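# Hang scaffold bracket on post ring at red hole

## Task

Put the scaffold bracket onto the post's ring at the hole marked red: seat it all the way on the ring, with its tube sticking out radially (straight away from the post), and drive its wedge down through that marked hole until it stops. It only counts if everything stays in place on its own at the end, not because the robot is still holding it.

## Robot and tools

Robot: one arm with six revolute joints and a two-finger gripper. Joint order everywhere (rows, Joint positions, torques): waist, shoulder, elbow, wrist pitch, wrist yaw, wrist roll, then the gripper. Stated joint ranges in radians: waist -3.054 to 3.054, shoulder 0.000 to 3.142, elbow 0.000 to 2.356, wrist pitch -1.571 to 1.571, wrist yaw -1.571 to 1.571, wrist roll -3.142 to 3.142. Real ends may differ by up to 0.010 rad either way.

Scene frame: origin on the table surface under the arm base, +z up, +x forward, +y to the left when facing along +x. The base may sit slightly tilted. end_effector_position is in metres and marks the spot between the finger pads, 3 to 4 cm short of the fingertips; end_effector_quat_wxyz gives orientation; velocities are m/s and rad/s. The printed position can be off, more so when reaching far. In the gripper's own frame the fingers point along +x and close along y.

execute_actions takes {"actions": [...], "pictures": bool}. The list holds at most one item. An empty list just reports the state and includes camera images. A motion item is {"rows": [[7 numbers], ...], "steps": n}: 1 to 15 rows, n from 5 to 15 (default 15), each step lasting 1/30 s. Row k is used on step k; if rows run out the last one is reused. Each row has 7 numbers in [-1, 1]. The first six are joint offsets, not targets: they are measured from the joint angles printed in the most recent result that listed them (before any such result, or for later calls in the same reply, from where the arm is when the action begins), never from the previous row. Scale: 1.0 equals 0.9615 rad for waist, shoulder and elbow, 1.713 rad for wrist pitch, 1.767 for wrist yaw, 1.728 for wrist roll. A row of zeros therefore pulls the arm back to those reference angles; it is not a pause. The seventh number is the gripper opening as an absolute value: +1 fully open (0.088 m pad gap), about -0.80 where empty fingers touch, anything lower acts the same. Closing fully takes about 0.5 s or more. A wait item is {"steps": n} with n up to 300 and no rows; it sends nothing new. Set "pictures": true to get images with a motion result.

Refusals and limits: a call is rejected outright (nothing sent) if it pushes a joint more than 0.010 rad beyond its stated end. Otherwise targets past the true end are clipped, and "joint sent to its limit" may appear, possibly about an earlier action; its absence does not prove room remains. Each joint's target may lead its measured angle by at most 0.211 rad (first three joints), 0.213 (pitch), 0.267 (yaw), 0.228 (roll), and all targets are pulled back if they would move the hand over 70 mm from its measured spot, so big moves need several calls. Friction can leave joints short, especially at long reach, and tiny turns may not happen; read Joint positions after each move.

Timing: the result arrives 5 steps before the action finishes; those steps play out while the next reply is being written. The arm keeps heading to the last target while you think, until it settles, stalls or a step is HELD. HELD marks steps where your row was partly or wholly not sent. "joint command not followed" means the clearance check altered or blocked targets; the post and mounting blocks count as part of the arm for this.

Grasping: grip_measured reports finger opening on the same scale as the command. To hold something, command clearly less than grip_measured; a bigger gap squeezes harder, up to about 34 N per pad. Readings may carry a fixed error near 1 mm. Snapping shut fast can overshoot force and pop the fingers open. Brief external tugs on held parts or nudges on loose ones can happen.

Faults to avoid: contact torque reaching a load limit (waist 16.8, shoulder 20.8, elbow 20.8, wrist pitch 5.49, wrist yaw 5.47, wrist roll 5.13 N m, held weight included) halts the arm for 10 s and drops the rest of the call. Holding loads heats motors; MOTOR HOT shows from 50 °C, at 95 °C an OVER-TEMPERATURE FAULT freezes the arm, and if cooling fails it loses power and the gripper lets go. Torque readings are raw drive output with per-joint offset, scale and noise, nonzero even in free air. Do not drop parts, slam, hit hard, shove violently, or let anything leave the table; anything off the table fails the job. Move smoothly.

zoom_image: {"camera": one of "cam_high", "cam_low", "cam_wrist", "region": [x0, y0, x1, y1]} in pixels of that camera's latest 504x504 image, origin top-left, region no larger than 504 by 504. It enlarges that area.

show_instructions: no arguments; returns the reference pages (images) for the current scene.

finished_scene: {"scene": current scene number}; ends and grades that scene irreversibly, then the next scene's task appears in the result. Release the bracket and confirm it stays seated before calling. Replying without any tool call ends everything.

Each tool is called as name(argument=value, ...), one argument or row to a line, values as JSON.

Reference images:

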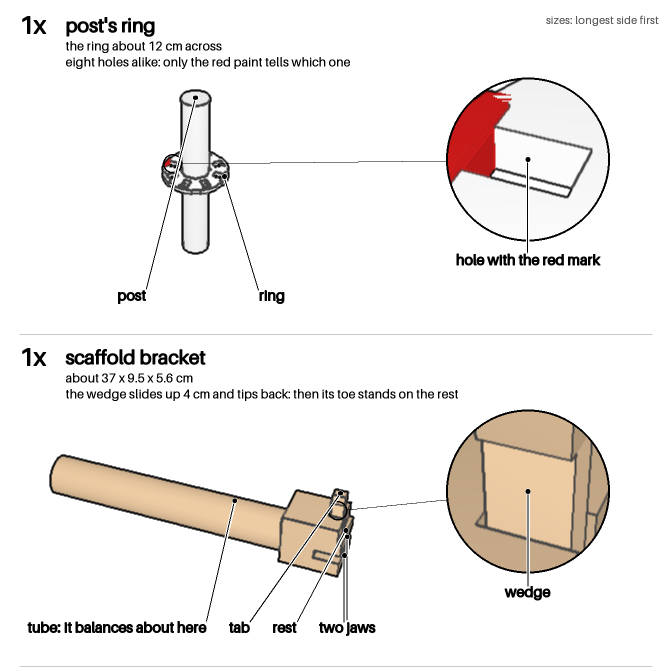

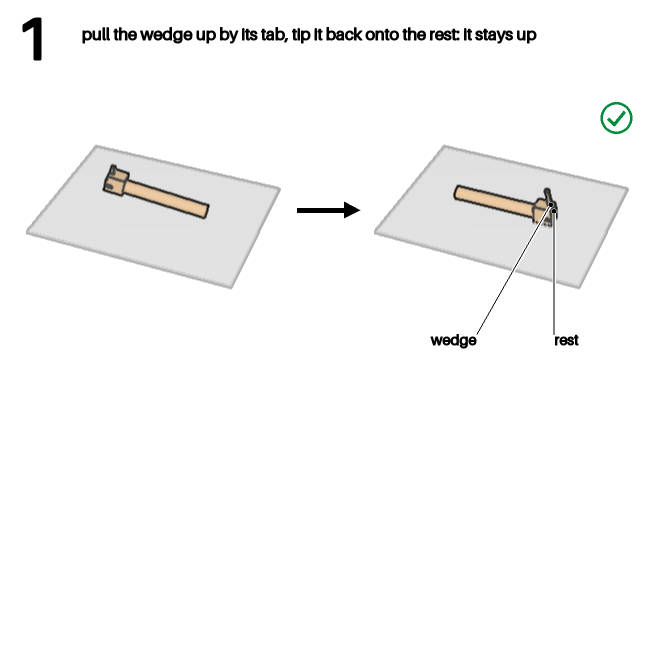

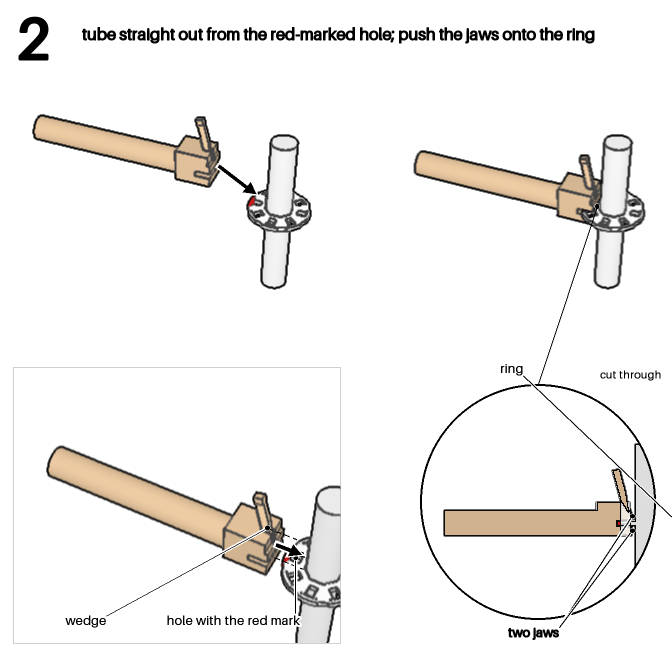

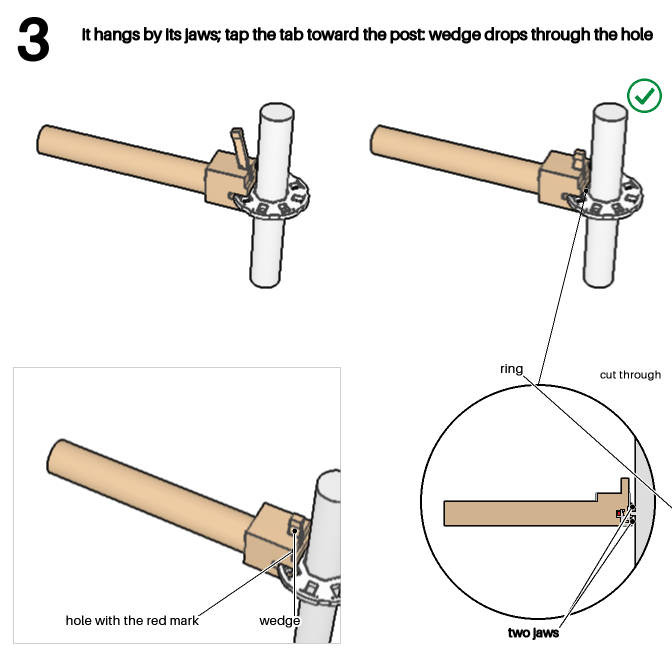

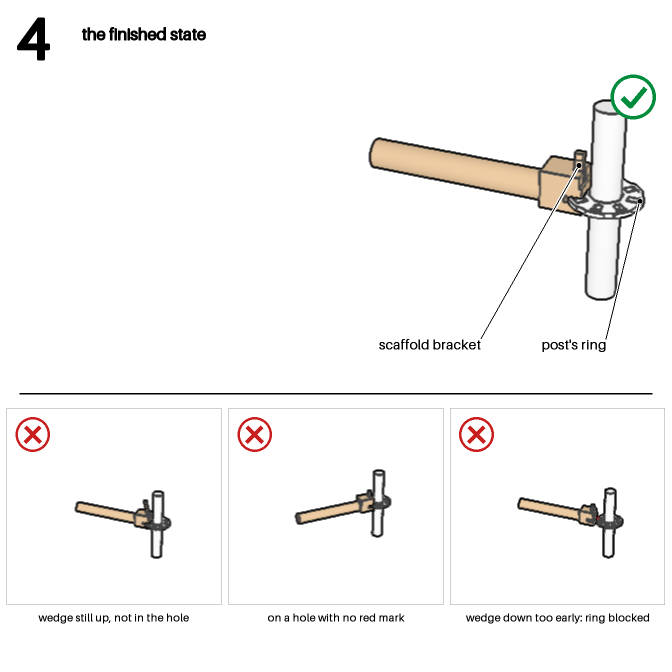

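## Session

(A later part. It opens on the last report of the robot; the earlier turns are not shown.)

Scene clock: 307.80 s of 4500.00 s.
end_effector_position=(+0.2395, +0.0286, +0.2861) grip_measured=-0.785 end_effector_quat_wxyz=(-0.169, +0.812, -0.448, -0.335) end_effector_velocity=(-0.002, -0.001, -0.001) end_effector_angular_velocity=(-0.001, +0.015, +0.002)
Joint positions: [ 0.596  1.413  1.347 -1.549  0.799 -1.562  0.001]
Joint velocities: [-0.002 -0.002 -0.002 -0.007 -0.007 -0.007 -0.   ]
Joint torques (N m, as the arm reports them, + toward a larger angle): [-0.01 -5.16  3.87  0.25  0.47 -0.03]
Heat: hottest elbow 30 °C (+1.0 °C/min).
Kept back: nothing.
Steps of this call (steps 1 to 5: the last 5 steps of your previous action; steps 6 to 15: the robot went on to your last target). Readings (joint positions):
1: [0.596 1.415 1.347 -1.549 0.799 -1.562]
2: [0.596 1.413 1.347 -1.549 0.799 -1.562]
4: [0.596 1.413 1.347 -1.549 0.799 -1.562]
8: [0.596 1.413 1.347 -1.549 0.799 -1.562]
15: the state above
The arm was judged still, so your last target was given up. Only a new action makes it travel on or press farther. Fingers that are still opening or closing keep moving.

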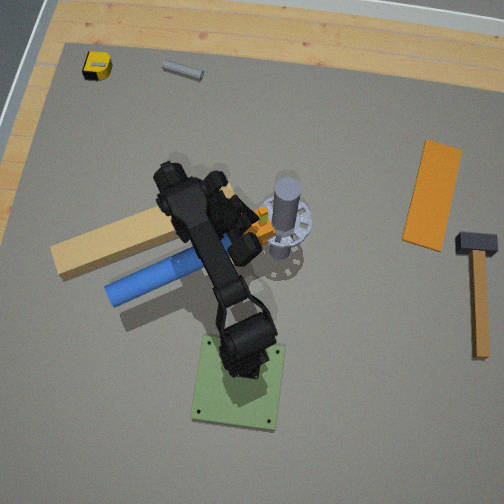

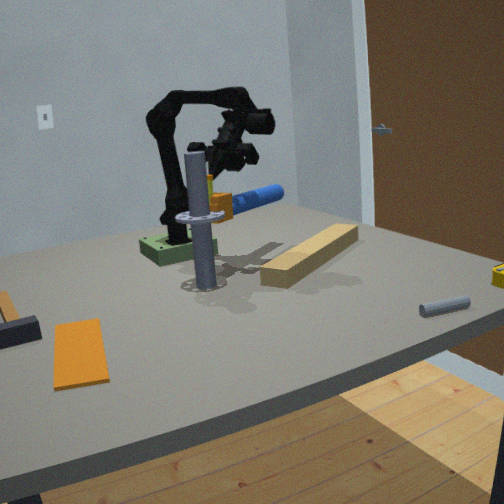

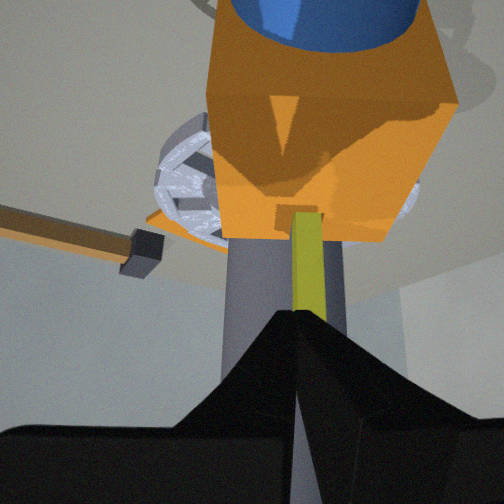

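execute_actions(
  actions=[
    {"rows": [[-0.009,0.005,0.008,0,0,0,-1],[-0.018,0.01,0.014,0,0,0,-1],[-0.027,0.015,0.02,0,0,0,-1],[-0.036,0.02,0.026,0,0,0,-1],[-0.045,0.025,0.032,0,0,0,-1],[-0.054,0.03,0.038,0,0,0,-1],[-0.063,0.035,0.044,0,0,0,-1],[-0.072,0.04,0.05,0,0,0,-1]], "steps": 15},
  ],
)

execute_actions(
  actions=[
    {"steps": 15},
  ],
  pictures=true,
)

zoom_image(
  camera="cam_low",
  region=[160, 110, 290, 230],
)

Scene clock: 308.67 s of 4500.00 s.
end_effector_position=(+0.2458, +0.0221, +0.2884) grip_measured=-0.785 end_effector_quat_wxyz=(-0.184, +0.800, -0.463, -0.334) end_effector_velocity=(+0.019, -0.022, +0.003) end_effector_angular_velocity=(-0.009, +0.004, -0.109)
Joint positions: [ 0.551  1.435  1.38  -1.551  0.787 -1.562  0.001]
Joint velocities: [-0.125  0.066  0.066  0.007  0.007 -0.022 -0.   ]
Joint torques (N m, as the arm reports them, + toward a larger angle): [-1.37 -3.86  5.17  0.59  1.01 -0.02]
Heat: hottest elbow 30 °C (+1.0 °C/min).
Steps of this call (steps 1 to 16: nothing new was sent; steps 17 to 26: the first 10 steps of this action). Readings (joint positions):
17: [0.596 1.413 1.347 -1.549 0.799 -1.562]
18: [0.594 1.413 1.347 -1.549 0.800 -1.562]
20: [0.584 1.415 1.351 -1.549 0.800 -1.562]
24: [0.561 1.429 1.373 -1.550 0.788 -1.562]
26: the state above

Scene clock: 309.17 s of 4500.00 s.
end_effector_position=(+0.2469, +0.0208, +0.2886) grip_measured=-0.785 end_effector_quat_wxyz=(-0.185, +0.798, -0.466, -0.334) end_effector_velocity=(-0.002, -0.001, -0.001) end_effector_angular_velocity=(+0.000, +0.015, +0.003)
Joint positions: [ 0.543  1.44   1.386 -1.553  0.786 -1.562  0.001]
Joint velocities: [-0.002 -0.002 -0.002 -0.007 -0.007 -0.007  0.   ]
Joint torques (N m, as the arm reports them, + toward a larger angle): [-1.61 -3.71  5.28  0.67  1.02 -0.03]
Heat: hottest elbow 30 °C (+1.0 °C/min).
Kept back: nothing.
Steps of this call (steps 1 to 5: the last 5 steps of your previous action; steps 6 to 15: the robot went on to your last target). Readings (joint positions):
1: [0.547 1.437 1.382 -1.552 0.787 -1.562]
2: [0.545 1.438 1.383 -1.552 0.787 -1.562]
4: [0.544 1.439 1.385 -1.552 0.786 -1.562]
8: [0.543 1.439 1.385 -1.553 0.786 -1.562]
15: the state above
The arm was judged still, so your last target was given up. Only a new action makes it travel on or press farther. Fingers that are still opening or closing keep moving.

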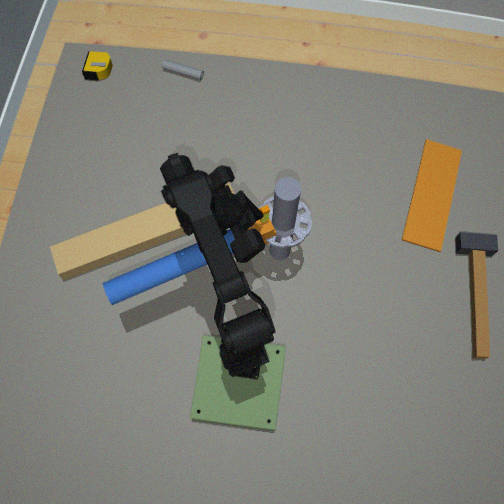

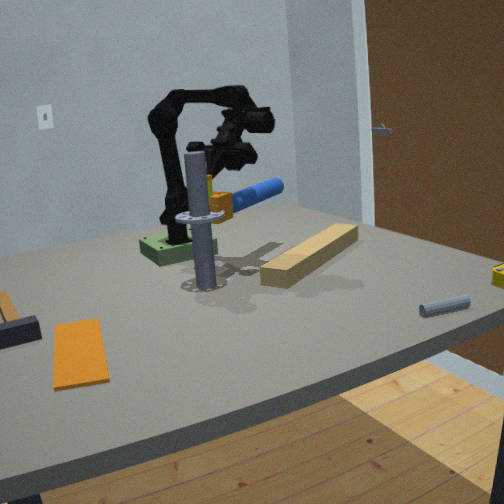

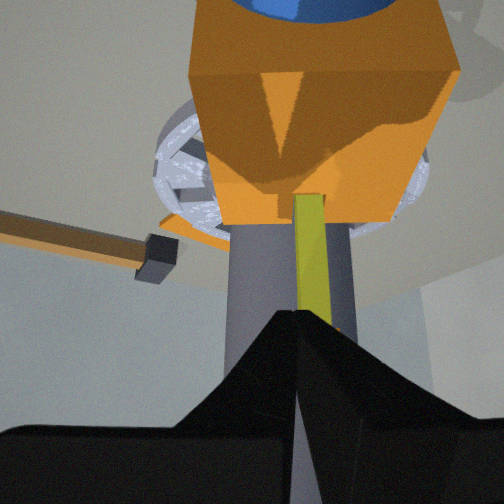

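Region (160, 110, 290, 230) of cam_low's 504x504 image, scaled by 3.877, with more detail than that image has; it fills the top 465 rows of this view, and the rest is white.

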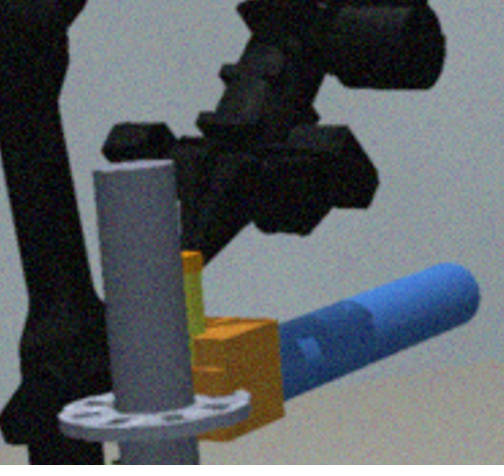

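execute_actions(
  actions=[
    {"rows": [[0.03,-0.02,-0.02,0,0,0,-1],[0.06,-0.03,-0.03,0,0,0,-1],[0.06,-0.06,0.05,0,0,0,-1],[0.06,-0.1,0.18,0,0,0,-1]], "steps": 15},
  ],
)

execute_actions(
  actions=[
    {"rows": [[-0.065,-0.02,0,0.005,-0.44,-0.063,1]], "steps": 15},
  ],
)

execute_actions(
  actions=[
    {"steps": 20},
  ],
)

Scene clock: 310.33 s of 4500.00 s.
end_effector_position=(+0.2441, +0.0331, +0.3513) grip_measured=-0.785 end_effector_quat_wxyz=(-0.282, +0.828, -0.398, -0.278) end_effector_velocity=(-0.027, -0.017, +0.088) end_effector_angular_velocity=(+0.191, -0.286, +0.015)
Joint positions: [ 0.595  1.34   1.549 -1.55   0.787 -1.562  0.001]
Joint velocities: [-0.002 -0.193  0.188 -0.022 -0.007 -0.022 -0.   ]
Joint torques (N m, as the arm reports them, + toward a larger angle): [ 0.32 -2.11  3.75  0.75  0.43 -0.02]
Heat: hottest elbow 30 °C (+1.0 °C/min).
Steps of this call (steps 1 to 25: nothing new was sent; steps 26 to 35: the first 10 steps of this action). Readings (joint positions):
26: [0.545 1.439 1.385 -1.553 0.785 -1.562]
27: [0.554 1.436 1.382 -1.553 0.785 -1.562]
29: [0.578 1.420 1.404 -1.557 0.782 -1.562]
33: [0.595 1.363 1.526 -1.547 0.786 -1.562]
35: the state above

Scene clock: 310.83 s of 4500.00 s.
end_effector_position=(+0.2104, +0.1006, +0.3138) grip_measured=+0.175 end_effector_quat_wxyz=(-0.381, +0.706, -0.271, -0.531) end_effector_velocity=(-0.085, +0.152, -0.021) end_effector_angular_velocity=(+0.974, +0.570, +0.337)
Joint positions: [ 0.54   1.328  1.555 -1.545  0.123 -1.664  0.048]
Joint velocities: [-0.007 -0.007 -0.002 -0.007 -1.179 -0.037  0.175]
Joint torques (N m, as the arm reports them, + toward a larger angle): [-0.46 -4.92  4.49  1.15 -0.18 -0.07]
Heat: hottest elbow 30 °C (+1.0 °C/min).
Steps of this call (steps 1 to 5: the last 5 steps of your previous action; steps 6 to 15: the first 10 steps of this action, its rows measured from where the robot was after step 5). Readings (joint positions):
5: [0.597 1.340 1.554 -1.550 0.787 -1.562]
6: [0.589 1.339 1.555 -1.550 0.735 -1.585]
7: [0.574 1.336 1.555 -1.548 0.658 -1.609]
9: [0.553 1.332 1.555 -1.548 0.517 -1.638]
13: [0.541 1.328 1.555 -1.545 0.233 -1.660]
15: the state above

Scene clock: 311.50 s of 4500.00 s.
end_effector_position=(+0.2026, +0.1146, +0.3129) grip_measured=+1.000 end_effector_quat_wxyz=(-0.398, +0.678, -0.245, -0.567) end_effector_velocity=(-0.002, -0.003, +0.000) end_effector_angular_velocity=(-0.009, -0.002, +0.003)
Joint positions: [ 0.538  1.327  1.555 -1.545  0.013 -1.668  0.088]
Joint velocities: [-0.002 -0.007 -0.002 -0.007  0.007 -0.007  0.   ]
Joint torques (N m, as the arm reports them, + toward a larger angle): [-0.36 -4.9   4.49  1.16 -0.3  -0.07]
Heat: hottest elbow 30 °C (+1.0 °C/min).
Kept back: nothing.
Steps of this call (steps 1 to 5: the last 5 steps of your previous action; steps 6 to 20: the robot went on to your last target). Readings (joint positions):
1: [0.540 1.328 1.555 -1.545 0.091 -1.665]
2: [0.540 1.327 1.555 -1.545 0.069 -1.666]
4: [0.539 1.327 1.555 -1.545 0.042 -1.667]
8: [0.538 1.327 1.555 -1.545 0.020 -1.668]
20: the state above

execute_actions(
  actions=[
    {"rows": [[-0.008,0.01,-0.1,0.109,0,0,1],[-0.008,0.02,-0.2,0.109,0,0,1],[-0.008,0.052,-0.376,0.109,0,0,1]], "steps": 15},
  ],
)

execute_actions(
  actions=[
    {"steps": 15},
  ],
)

execute_actions(
  actions=[
    {"rows": [[0,0,0,0,0,0,0.3],[0,0,0,0,0,0,0.1],[0,0,0,0,0,0,-0.1],[0,0,0,0,0,0,-0.3],[0,0,0,0,0,0,-0.6]], "steps": 15},
  ],
)

execute_actions(
  actions=[
    {"rows": [[0.01,0,0,0,0,0,-0.6],[0.02,0,0,0,0,0,-0.6],[0.04,0,0,0,0,0,-0.6],[0.06,0,0,0,0,0,-0.6],[0.08,0,0,0,0,0,-0.6],[0.1,0,0,0,0,0,-0.6],[0.12,0,0,0,0,0,-0.6],[0.14,0,0,0,0,0,-0.6],[0.16,0,0,0,0,0,-0.6],[0.18,0,0,0,0,0,-0.6]], "steps": 15},
  ],
)

execute_actions(
  actions=[
    {"steps": 15},
  ],
  pictures=true,
)

zoom_image(
  camera="cam_low",
  region=[190, 160, 260, 230],
)

Scene clock: 312.30 s of 4500.00 s.
end_effector_position=(+0.1979, +0.1104, +0.2118) grip_measured=+1.000 end_effector_quat_wxyz=(-0.334, +0.639, -0.317, -0.616) end_effector_velocity=(-0.027, -0.017, -0.060) end_effector_angular_velocity=(-0.090, +0.143, +0.004)
Joint positions: [ 0.533  1.385  1.211 -1.37   0.013 -1.668  0.088]
Joint velocities: [-0.002  0.002 -0.232  0.066  0.007 -0.007  0.   ]
Joint torques (N m, as the arm reports them, + toward a larger angle): [-0.38 -6.07  5.15  0.92 -0.13  0.  ]
Heat: hottest elbow 30 °C (+1.0 °C/min).
Steps of this call (steps 1 to 14: the robot went on to your last target; steps 15 to 24: the first 10 steps of this action). Readings (joint positions):
15: [0.537 1.325 1.542 -1.514 0.013 -1.668]
16: [0.536 1.321 1.511 -1.453 0.013 -1.668]
18: [0.534 1.327 1.424 -1.405 0.013 -1.668]
22: [0.533 1.378 1.243 -1.377 0.013 -1.668]
24: the state above

Scene clock: 312.80 s of 4500.00 s.
end_effector_position=(+0.1981, +0.1106, +0.2108) grip_measured=+1.000 end_effector_quat_wxyz=(-0.336, +0.640, -0.315, -0.615) end_effector_velocity=(-0.003, -0.003, -0.000) end_effector_angular_velocity=(-0.018, +0.015, +0.024)
Joint positions: [ 0.533  1.381  1.203 -1.361  0.013 -1.668  0.088]
Joint velocities: [ 0.002  0.002  0.002 -0.022  0.007 -0.022  0.   ]
Joint torques (N m, as the arm reports them, + toward a larger angle): [-0.28 -5.4   3.85  0.75 -0.11  0.01]
Heat: hottest elbow 30 °C (+1.0 °C/min).
Kept back: nothing.
Steps of this call (steps 1 to 5: the last 5 steps of your previous action; steps 6 to 15: the robot went on to your last target). Readings (joint positions):
1: [0.533 1.385 1.207 -1.368 0.013 -1.668]
2: [0.533 1.384 1.206 -1.365 0.013 -1.668]
4: [0.533 1.382 1.206 -1.362 0.013 -1.668]
8: [0.533 1.381 1.204 -1.361 0.013 -1.668]
15: the state above
The arm was judged still, so your last target was given up. Only a new action makes it travel on or press farther. Fingers that are still opening or closing keep moving.

Scene clock: 313.13 s of 4500.00 s.
end_effector_position=(+0.1978, +0.1104, +0.2108) grip_measured=+0.241 end_effector_quat_wxyz=(-0.336, +0.640, -0.316, -0.615) end_effector_velocity=(-0.002, -0.001, +0.001) end_effector_angular_velocity=(+0.005, +0.006, +0.005)
Joint positions: [ 0.533  1.381  1.203 -1.362  0.013 -1.668  0.051]
Joint velocities: [-0.002 -0.007 -0.002 -0.007 -0.007 -0.007 -0.   ]
Joint torques (N m, as the arm reports them, + toward a larger angle): [-0.04 -4.81  4.66  0.67 -0.12 -0.04]
Heat: hottest elbow 30 °C (+1.0 °C/min).
Steps of this call (steps 1 to 10: the first 10 steps of this action). Readings (joint positions):
1: [0.533 1.381 1.203 -1.361 0.013 -1.668]
2: [0.533 1.381 1.203 -1.361 0.013 -1.668]
4: [0.533 1.381 1.203 -1.361 0.013 -1.668]
8: [0.533 1.381 1.203 -1.362 0.013 -1.668]
10: the state above

Scene clock: 313.63 s of 4500.00 s.
end_effector_position=(+0.1847, +0.1303, +0.2106) grip_measured=+0.241 end_effector_quat_wxyz=(-0.300, +0.658, -0.284, -0.629) end_effector_velocity=(-0.110, +0.178, -0.002) end_effector_angular_velocity=(+0.161, +0.045, +0.847)
Joint positions: [ 0.643  1.381  1.203 -1.365  0.021 -1.665  0.051]
Joint velocities: [ 0.803 -0.002 -0.007  0.066 -0.168 -0.037 -0.001]
Joint torques (N m, as the arm reports them, + toward a larger angle): [-0.3  -4.75  4.68  0.64 -0.3  -0.04]
Heat: hottest elbow 30 °C (+1.0 °C/min).
Steps of this call (steps 1 to 5: the last 5 steps of your previous action; steps 6 to 15: the first 10 steps of this action, its rows measured from where the robot was after step 5). Readings (joint positions):
5: [0.533 1.381 1.203 -1.362 0.013 -1.668]
6: [0.533 1.381 1.203 -1.362 0.013 -1.668]
7: [0.533 1.381 1.203 -1.362 0.013 -1.667]
9: [0.541 1.381 1.203 -1.362 0.023 -1.660]
13: [0.589 1.381 1.203 -1.369 0.038 -1.658]
15: the state above

Scene clock: 314.13 s of 4500.00 s.
end_effector_position=(+0.1752, +0.1430, +0.2100) grip_measured=+0.241 end_effector_quat_wxyz=(-0.282, +0.663, -0.261, -0.643) end_effector_velocity=(-0.005, -0.002, -0.000) end_effector_angular_velocity=(-0.009, +0.022, +0.010)
Joint positions: [ 0.703  1.382  1.201 -1.363  0.007 -1.667  0.051]
Joint velocities: [ 0.002 -0.002 -0.002 -0.022 -0.007 -0.007  0.   ]
Joint torques (N m, as the arm reports them, + toward a larger angle): [ 0.24 -4.92  4.87  0.59  0.1  -0.05]
Heat: hottest elbow 30 °C (+1.0 °C/min).
Kept back: nothing.
Steps of this call (steps 1 to 5: the last 5 steps of your previous action; steps 6 to 15: the robot went on to your last target). Readings (joint positions):
1: [0.667 1.381 1.203 -1.363 0.014 -1.666]
2: [0.683 1.381 1.203 -1.363 0.011 -1.667]
4: [0.698 1.382 1.202 -1.363 0.007 -1.667]
8: [0.701 1.382 1.201 -1.363 0.007 -1.667]
15: the state above

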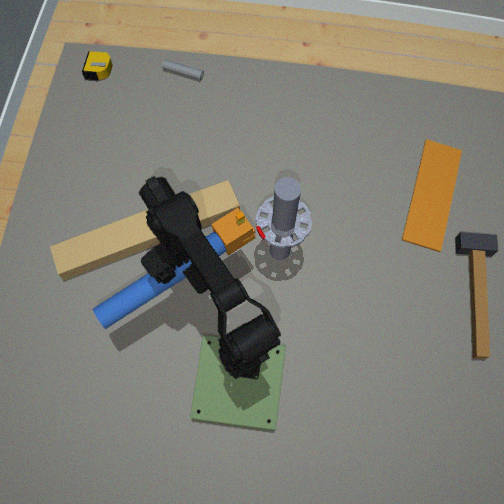

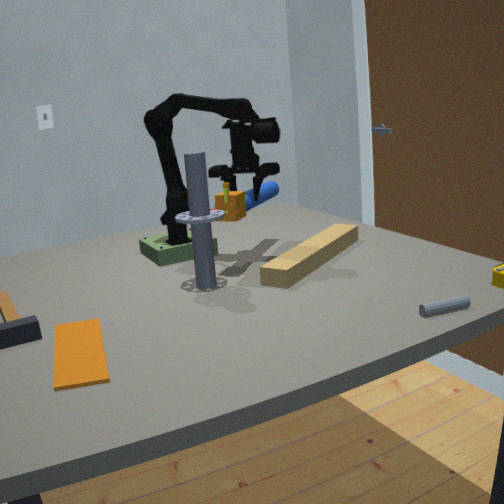

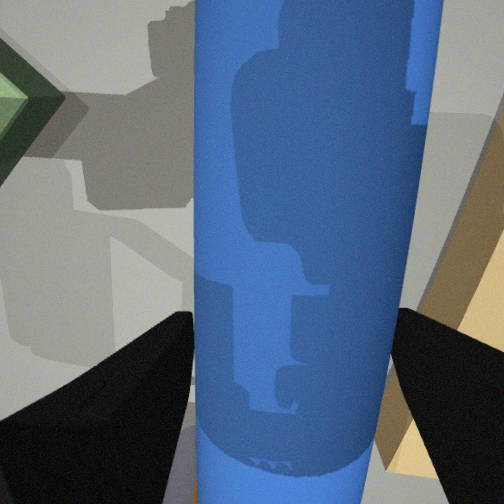

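Region (190, 160, 260, 230) of cam_low's 504x504 image, scaled by 7.200, with more detail than that image has.

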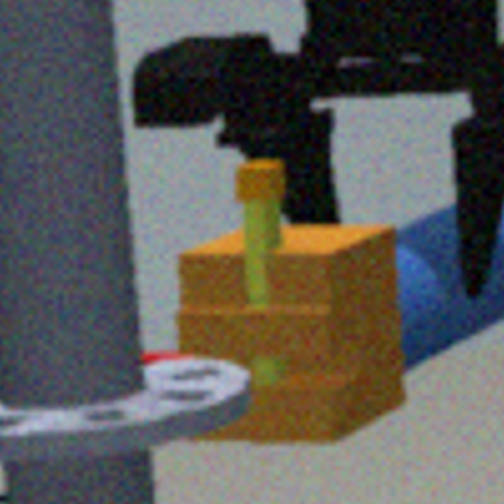

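zoom_image(
  camera="cam_high",
  region=[200, 170, 320, 290],
)

Region (200, 170, 320, 290) of cam_high's 504x504 image, scaled by 4.200, with more detail than that image has.

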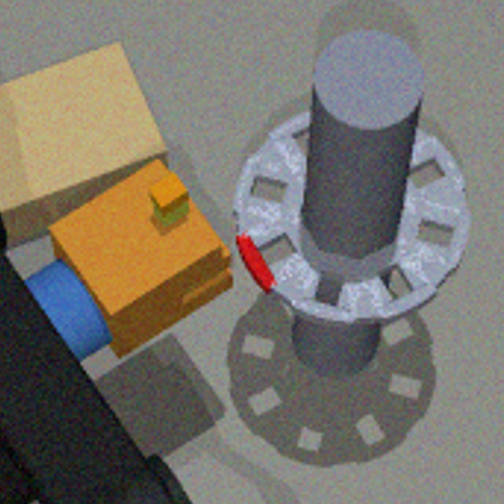

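execute_actions(
  actions=[
    {"rows": [[0,-0.005,-0.05,0.03,0,0,-0.6],[0,-0.01,-0.1,0.06,0,0,-0.6],[0,-0.012,-0.15,0.09,0,0,-0.6],[0,-0.01,-0.2,0.12,0,0,-0.6],[0,-0.005,-0.25,0.15,0,0,-0.6],[0,0,-0.3,0.18,0,0,-0.6],[0,0.008,-0.35,0.21,0,0,-0.6],[0,0.016,-0.4,0.24,0,0,-0.6],[0,0.024,-0.45,0.27,0,0,-0.6],[0,0.031,-0.485,0.29,0,0,-0.6]], "steps": 15},
  ],
)

execute_actions(
  actions=[
    {"steps": 20},
  ],
  pictures=true,
)

Scene clock: 317.10 s of 4500.00 s.
end_effector_position=(+0.1724, +0.1403, +0.1201) grip_measured=+0.240 end_effector_quat_wxyz=(-0.286, +0.665, -0.257, -0.641) end_effector_velocity=(-0.081, -0.067, -0.370) end_effector_angular_velocity=(-0.148, +0.192, +0.004)
Joint positions: [ 0.703  1.396  0.851 -0.987  0.007 -1.667  0.051]
Joint velocities: [-0.002  0.237 -1.331  1.326 -0.007 -0.007 -0.   ]
Joint torques (N m, as the arm reports them, + toward a larger angle): [-0.12 -4.97  4.68  0.58 -0.12 -0.02]
Heat: hottest elbow 30 °C (+1.0 °C/min).
Steps of this call (steps 1 to 15: the robot went on to your last target; steps 16 to 79: nothing new was sent; steps 80 to 89: the first 10 steps of this action). Readings (joint positions):
80: [0.703 1.383 1.195 -1.356 0.007 -1.667]
81: [0.703 1.380 1.179 -1.332 0.007 -1.667]
83: [0.703 1.376 1.120 -1.258 0.007 -1.667]
87: [0.703 1.383 0.944 -1.084 0.007 -1.667]
89: the state above

Scene clock: 317.77 s of 4500.00 s.
end_effector_position=(+0.1639, +0.1331, +0.0883) grip_measured=+0.239 end_effector_quat_wxyz=(-0.279, +0.661, -0.264, -0.644) end_effector_velocity=(-0.003, -0.000, -0.000) end_effector_angular_velocity=(+0.000, +0.010, +0.025)
Joint positions: [ 0.703  1.418  0.734 -0.869  0.007 -1.667  0.051]
Joint velocities: [ 0.002 -0.002 -0.002 -0.007 -0.007 -0.022  0.   ]
Joint torques (N m, as the arm reports them, + toward a larger angle): [-0.11 -5.16  4.29  0.74 -0.12  0.  ]
Heat: hottest elbow 30 °C (+1.0 °C/min).
Kept back: nothing.
Steps of this call (steps 1 to 5: the last 5 steps of your previous action; steps 6 to 20: the robot went on to your last target). Readings (joint positions):
1: [0.703 1.404 0.813 -0.952 0.007 -1.667]
2: [0.703 1.411 0.784 -0.933 0.007 -1.667]
4: [0.703 1.417 0.747 -0.909 0.007 -1.667]
8: [0.703 1.418 0.735 -0.874 0.007 -1.667]
20: the state above

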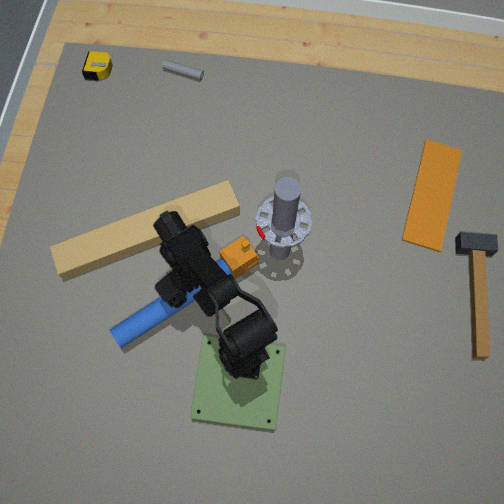

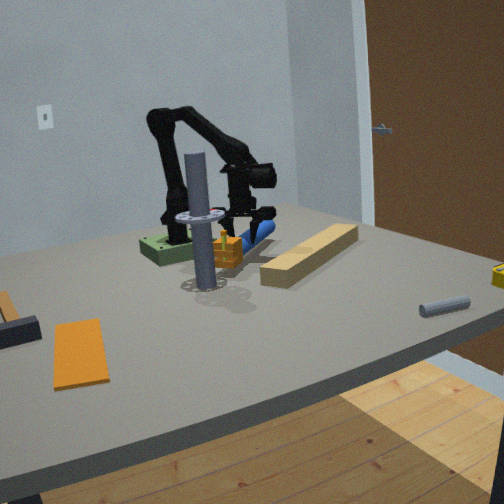

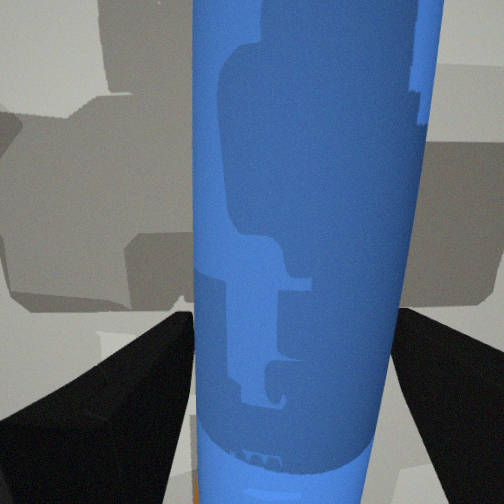

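execute_actions(
  actions=[
    {"rows": [[0.02,0.006,-0.007,0.007,0,0,-0.6],[0.04,0.012,-0.014,0.014,0,0,-0.6],[0.06,0.018,-0.021,0.021,0,0,-0.6],[0.08,0.024,-0.028,0.028,0,0,-0.6],[0.1,0.03,-0.035,0.035,0,0,-0.6],[0.12,0.036,-0.042,0.042,0,0,-0.6],[0.125,0.042,-0.049,0.049,0,0,-0.6],[0.125,0.048,-0.054,0.056,0,0,-0.6]], "steps": 15},
  ],
)

execute_actions(
  actions=[
    {"steps": 15},
  ],
  pictures=true,
)

zoom_image(
  camera="cam_low",
  region=[170, 180, 300, 300],
)

Scene clock: 318.53 s of 4500.00 s.
end_effector_position=(+0.1477, +0.1497, +0.0707) grip_measured=+0.239 end_effector_quat_wxyz=(-0.242, +0.673, -0.230, -0.660) end_effector_velocity=(-0.035, -0.004, -0.049) end_effector_angular_velocity=(-0.096, +0.081, +0.121)
Joint positions: [ 0.812  1.457  0.689 -0.792  0.005 -1.667  0.051]
Joint velocities: [ 0.115  0.11  -0.125  0.11   0.007 -0.007 -0.   ]
Joint torques (N m, as the arm reports them, + toward a larger angle): [-0.11 -4.97  4.35  0.73 -0.06 -0.02]
Heat: hottest elbow 30 °C (+1.0 °C/min).
Steps of this call (steps 1 to 13: the robot went on to your last target; steps 14 to 23: the first 10 steps of this action). Readings (joint positions):
14: [0.705 1.418 0.734 -0.868 0.007 -1.667]
15: [0.710 1.419 0.731 -0.863 0.007 -1.667]
17: [0.734 1.425 0.724 -0.846 0.006 -1.667]
21: [0.798 1.448 0.700 -0.806 0.006 -1.667]
23: the state above

Scene clock: 319.03 s of 4500.00 s.
end_effector_position=(+0.1467, +0.1511, +0.0680) grip_measured=+0.239 end_effector_quat_wxyz=(-0.240, +0.675, -0.226, -0.660) end_effector_velocity=(-0.002, -0.001, +0.001) end_effector_angular_velocity=(+0.003, +0.007, +0.020)
Joint positions: [ 0.82   1.463  0.682 -0.776  0.005 -1.667  0.051]
Joint velocities: [-0.002 -0.007 -0.002 -0.007 -0.007 -0.022 -0.   ]
Joint torques (N m, as the arm reports them, + toward a larger angle): [ 0.22 -4.51  4.03  0.71 -0.05 -0.01]
Heat: hottest elbow 30 °C (+1.0 °C/min).
Kept back: nothing.
Steps of this call (steps 1 to 5: the last 5 steps of your previous action; steps 6 to 15: the robot went on to your last target). Readings (joint positions):
1: [0.815 1.460 0.686 -0.788 0.005 -1.667]
2: [0.817 1.462 0.684 -0.785 0.005 -1.667]
4: [0.818 1.463 0.682 -0.781 0.005 -1.667]
8: [0.820 1.463 0.682 -0.777 0.005 -1.667]
15: the state above

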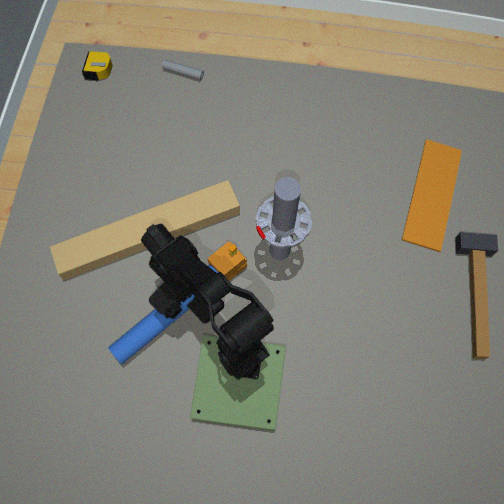

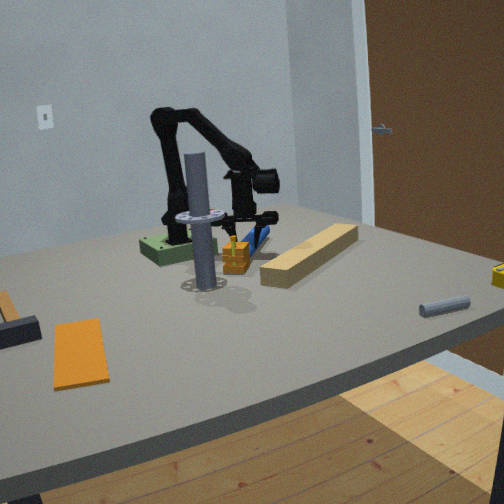

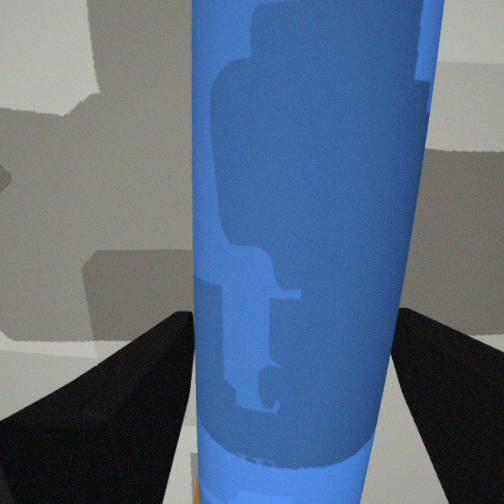

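Region (170, 180, 300, 300) of cam_low's 504x504 image, scaled by 3.877, with more detail than that image has; it fills the top 465 rows of this view, and the rest is white.

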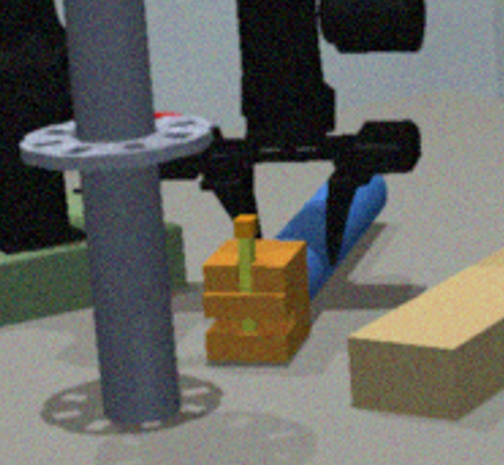

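execute_actions(
  actions=[
    {"rows": [[0,0.004,-0.004,0.004,0,0,-0.6],[0,0.008,-0.008,0.008,0,0,-0.6],[0,0.012,-0.012,0.012,0,0,-0.6],[0,0.016,-0.016,0.016,0,0,-0.6],[0,0.02,-0.02,0.02,0,0,-0.6]], "steps": 15},
  ],
)

execute_actions(
  actions=[
    {"steps": 10},
  ],
)

Scene clock: 319.67 s of 4500.00 s.
end_effector_position=(+0.1475, +0.1522, +0.0640) grip_measured=+0.239 end_effector_quat_wxyz=(-0.242, +0.675, -0.224, -0.660) end_effector_velocity=(+0.006, +0.007, +0.001) end_effector_angular_velocity=(+0.035, -0.024, +0.005)
Joint positions: [ 0.82   1.473  0.672 -0.75   0.004 -1.667  0.051]
Joint velocities: [-0.002 -0.002  0.002  0.037 -0.007 -0.007 -0.   ]
Joint torques (N m, as the arm reports them, + toward a larger angle): [-0.11 -3.65  3.19  0.88 -0.08 -0.01]
Heat: hottest elbow 30 °C (+1.0 °C/min).
Steps of this call (steps 1 to 9: the robot went on to your last target; steps 10 to 19: the first 10 steps of this action). Readings (joint positions):
10: [0.820 1.463 0.682 -0.776 0.005 -1.667]
11: [0.820 1.464 0.681 -0.773 0.005 -1.667]
13: [0.820 1.469 0.677 -0.764 0.005 -1.667]
17: [0.820 1.473 0.672 -0.754 0.004 -1.667]
19: the state above

Scene clock: 320.00 s of 4500.00 s.
end_effector_position=(+0.1476, +0.1523, +0.0639) grip_measured=+0.239 end_effector_quat_wxyz=(-0.242, +0.675, -0.224, -0.660) end_effector_velocity=(-0.006, -0.002, -0.001) end_effector_angular_velocity=(-0.004, +0.034, +0.005)
Joint positions: [ 0.82   1.473  0.672 -0.748  0.004 -1.667  0.051]
Joint velocities: [-0.002  0.002 -0.002 -0.022 -0.022 -0.007 -0.   ]
Joint torques (N m, as the arm reports them, + toward a larger angle): [-0.08 -3.63  3.14  0.95 -0.07 -0.01]
Heat: hottest elbow 30 °C (+1.0 °C/min).
Kept back: nothing.
Steps of this call (steps 1 to 5: the last 5 steps of your previous action; steps 6 to 10: the robot went on to your last target). Readings (joint positions):
1: [0.820 1.473 0.672 -0.750 0.004 -1.667]
2: [0.820 1.473 0.672 -0.750 0.004 -1.667]
4: [0.820 1.473 0.672 -0.749 0.004 -1.667]
8: [0.820 1.473 0.672 -0.748 0.004 -1.667]
10: the state above

execute_actions(
  actions=[
    {"rows": [[0,0,0,0,0,0,0.2],[0,0,0,0,0,0,0.6],[0,0,0,0,0,0,1],[0,0,0,0,0,0,1],[0,0,0,0,0,0,1],[0,-0.01,0.08,-0.04,0,0,1],[0,-0.02,0.18,-0.09,0,0,1],[0,-0.03,0.3,-0.15,0,0,1]], "steps": 15},
  ],
)

execute_actions(
  actions=[
    {"steps": 12},
  ],
)

Scene clock: 321.23 s of 4500.00 s.
end_effector_position=(+0.1608, +0.1663, +0.1044) grip_measured=+0.562 end_effector_quat_wxyz=(-0.244, +0.676, -0.222, -0.659) end_effector_velocity=(+0.255, +0.269, +0.385) end_effector_angular_velocity=(+0.910, -0.868, +0.012)
Joint positions: [ 0.82   1.465  0.844 -0.924  0.004 -1.667  0.067]
Joint velocities: [-0.002 -0.193  1.424 -0.359 -0.007 -0.007  0.176]
Joint torques (N m, as the arm reports them, + toward a larger angle): [-0.13 -5.84  4.12 -0.13 -0.13 -0.03]
Heat: hottest elbow 30 °C (+1.0 °C/min).
Steps of this call (steps 1 to 15: the robot went on to your last target; steps 16 to 27: nothing new was sent; steps 28 to 37: the first 10 steps of this action). Readings (joint positions):
28: [0.820 1.473 0.672 -0.747 0.004 -1.667]
29: [0.820 1.473 0.672 -0.747 0.004 -1.667]
31: [0.820 1.473 0.672 -0.747 0.004 -1.667]
35: [0.820 1.474 0.746 -0.860 0.004 -1.667]
37: the state above

Scene clock: 321.63 s of 4500.00 s.
end_effector_position=(+0.1715, +0.1776, +0.1361) grip_measured=+1.000 end_effector_quat_wxyz=(-0.261, +0.683, -0.204, -0.650) end_effector_velocity=(-0.009, -0.003, -0.001) end_effector_angular_velocity=(-0.012, +0.041, +0.012)
Joint positions: [ 0.82   1.442  0.952 -1.001  0.004 -1.667  0.088]
Joint velocities: [ 0.002 -0.002 -0.002 -0.037 -0.022 -0.007  0.   ]
Joint torques (N m, as the arm reports them, + toward a larger angle): [-0.05 -4.91  5.26  0.47 -0.12 -0.01]
Heat: hottest elbow 30 °C (+1.0 °C/min).
Kept back: nothing.
Steps of this call (steps 1 to 5: the last 5 steps of your previous action; steps 6 to 12: the robot went on to your last target). Readings (joint positions):
1: [0.820 1.459 0.886 -0.936 0.004 -1.667]
2: [0.820 1.452 0.918 -0.951 0.004 -1.667]
4: [0.820 1.443 0.947 -0.978 0.004 -1.667]
8: [0.820 1.442 0.951 -0.999 0.004 -1.667]
12: the state above

execute_actions(
  actions=[
    {"rows": [[0,0.02,0.1,-0.05,0,0,1],[-0.1,0.05,0.19,-0.087,0,-0.06,1],[-0.3,0.079,0.19,-0.087,0,-0.18,1],[-0.55,0.079,0.19,-0.087,0,-0.306,1]], "steps": 15},
  ],
)

execute_actions(
  actions=[
    {"steps": 25},
  ],
  pictures=true,
)

Scene clock: 322.13 s of 4500.00 s.
end_effector_position=(+0.2443, +0.0949, +0.1647) grip_measured=+1.000 end_effector_quat_wxyz=(-0.240, +0.688, -0.212, -0.651) end_effector_velocity=(+0.119, -0.346, -0.019) end_effector_angular_velocity=(-0.164, +0.104, -0.534)
Joint positions: [ 0.39   1.505  1.125 -1.139  0.004 -2.118  0.088]
Joint velocities: [-1.341  0.081  0.007 -0.081  0.081 -0.813  0.   ]
Joint torques (N m, as the arm reports them, + toward a larger angle): [ 1.75 -5.05  5.29  0.18 -0.23 -0.1 ]
Heat: hottest elbow 30 °C (+1.0 °C/min).
Steps of this call (steps 1 to 5: the robot went on to your last target; steps 6 to 15: the first 10 steps of this action). Readings (joint positions):
6: [0.820 1.445 0.965 -1.022 0.004 -1.667]
7: [0.812 1.455 0.995 -1.064 0.001 -1.689]
9: [0.727 1.480 1.063 -1.095 -0.004 -1.807]
13: [0.496 1.500 1.123 -1.132 0.000 -2.046]
15: the state above

Scene clock: 322.97 s of 4500.00 s.
end_effector_position=(+0.2512, +0.0705, +0.1641) grip_measured=+1.000 end_effector_quat_wxyz=(-0.242, +0.684, -0.223, -0.651) end_effector_velocity=(-0.003, +0.003, -0.001) end_effector_angular_velocity=(+0.017, +0.018, +0.011)
Joint positions: [ 0.295  1.51   1.127 -1.147  0.006 -2.193  0.088]
Joint velocities: [ 0.002  0.002 -0.002 -0.007 -0.022 -0.007  0.   ]
Joint torques (N m, as the arm reports them, + toward a larger angle): [-0.29 -4.79  5.34  0.31 -0.22 -0.07]
Heat: hottest elbow 30 °C (+1.0 °C/min).
Kept back: nothing.
Steps of this call (steps 1 to 5: the last 5 steps of your previous action; steps 6 to 25: the robot went on to your last target). Readings (joint positions):
1: [0.353 1.508 1.125 -1.142 0.006 -2.139]
2: [0.329 1.509 1.125 -1.144 0.006 -2.154]
4: [0.308 1.509 1.125 -1.146 0.006 -2.174]
8: [0.299 1.510 1.127 -1.147 0.006 -2.188]
25: the state above

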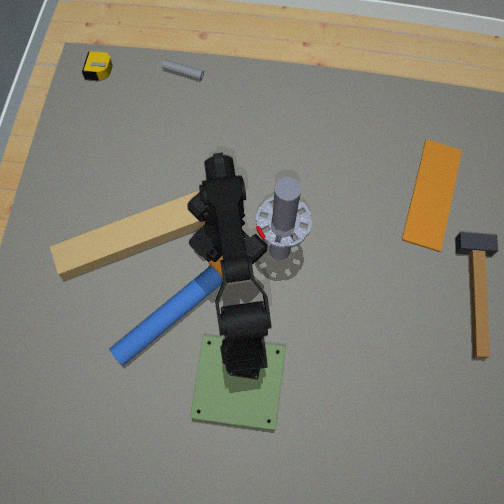

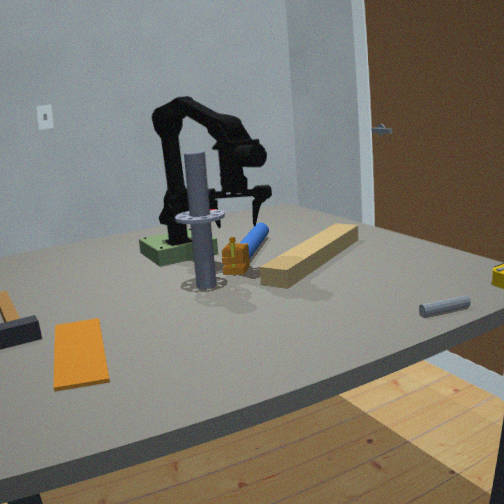

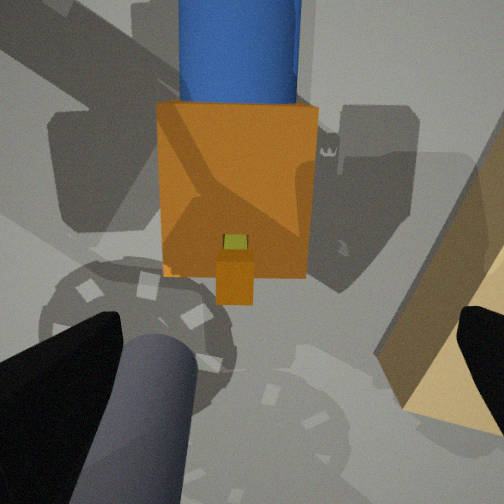

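execute_actions(
  actions=[
    {"rows": [[-0.03,-0.006,-0.03,0.015,0,-0.017,1],[-0.06,-0.012,-0.06,0.03,0,-0.034,1],[-0.06,-0.012,-0.1,0.05,0,-0.034,1],[-0.06,-0.012,-0.134,0.068,0,-0.034,1]], "steps": 15},
  ],
)

execute_actions(
  actions=[
    {"steps": 15},
  ],
  pictures=true,
)

zoom_image(
  camera="cam_low",
  region=[170, 170, 300, 290],
)

Scene clock: 324.47 s of 4500.00 s.
end_effector_position=(+0.2469, +0.0554, +0.1368) grip_measured=+1.000 end_effector_quat_wxyz=(-0.241, +0.683, -0.224, -0.652) end_effector_velocity=(+0.013, +0.003, -0.008) end_effector_angular_velocity=(+0.037, -0.069, +0.025)
Joint positions: [ 0.241  1.503  1.011 -1.043  0.005 -2.248  0.088]
Joint velocities: [-0.012 -0.002 -0.037  0.11  -0.022 -0.037  0.   ]
Joint torques (N m, as the arm reports them, + toward a larger angle): [-0.31 -6.14  3.81  0.73 -0.06 -0.08]
Heat: hottest elbow 30 °C (+0.0 °C/min).
Steps of this call (steps 1 to 15: the robot went on to your last target; steps 16 to 35: nothing new was sent; steps 36 to 45: the first 10 steps of this action). Readings (joint positions):
36: [0.292 1.510 1.126 -1.146 0.006 -2.200]
37: [0.284 1.509 1.119 -1.134 0.005 -2.212]
39: [0.260 1.504 1.084 -1.090 0.005 -2.231]
43: [0.242 1.503 1.018 -1.053 0.005 -2.245]
45: the state above

Scene clock: 324.97 s of 4500.00 s.
end_effector_position=(+0.2480, +0.0553, +0.1361) grip_measured=+1.000 end_effector_quat_wxyz=(-0.241, +0.685, -0.223, -0.651) end_effector_velocity=(+0.001, +0.001, -0.001) end_effector_angular_velocity=(+0.007, -0.001, +0.005)
Joint positions: [ 0.24   1.503  1.008 -1.034  0.005 -2.25   0.088]
Joint velocities: [-0.002  0.002 -0.002  0.007 -0.007 -0.007  0.   ]
Joint torques (N m, as the arm reports them, + toward a larger angle): [-0.3  -6.16  3.73  0.73 -0.06 -0.09]
Heat: hottest elbow 30 °C (+0.0 °C/min).
Kept back: nothing.
Steps of this call (steps 1 to 5: the last 5 steps of your previous action; steps 6 to 15: the robot went on to your last target). Readings (joint positions):
1: [0.241 1.503 1.010 -1.039 0.005 -2.248]
2: [0.241 1.503 1.010 -1.038 0.005 -2.249]
4: [0.240 1.503 1.010 -1.036 0.005 -2.249]
8: [0.240 1.503 1.008 -1.034 0.005 -2.250]
15: the state above
The arm was judged still, so your last target was given up. Only a new action makes it travel on or press farther. Fingers that are still opening or closing keep moving.

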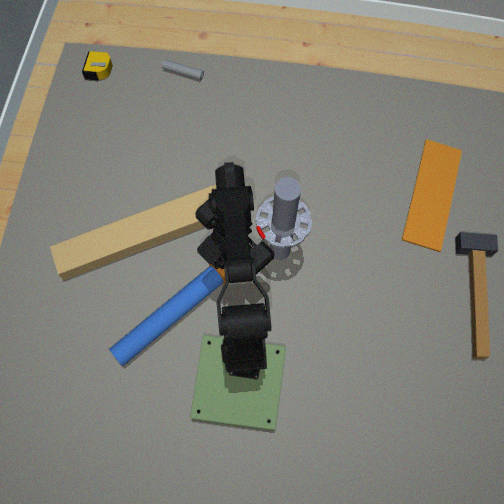

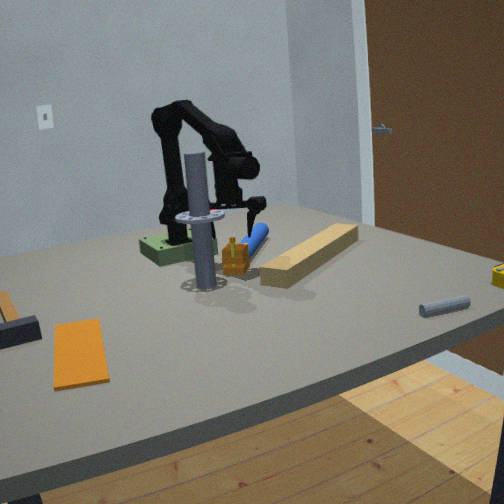

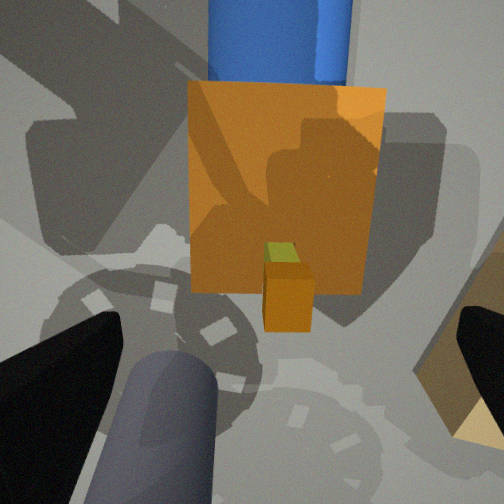

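Region (170, 170, 300, 290) of cam_low's 504x504 image, scaled by 3.877, with more detail than that image has; it fills the top 465 rows of this view, and the rest is white.

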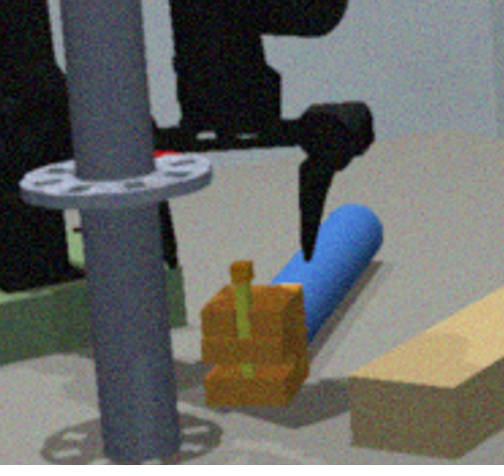

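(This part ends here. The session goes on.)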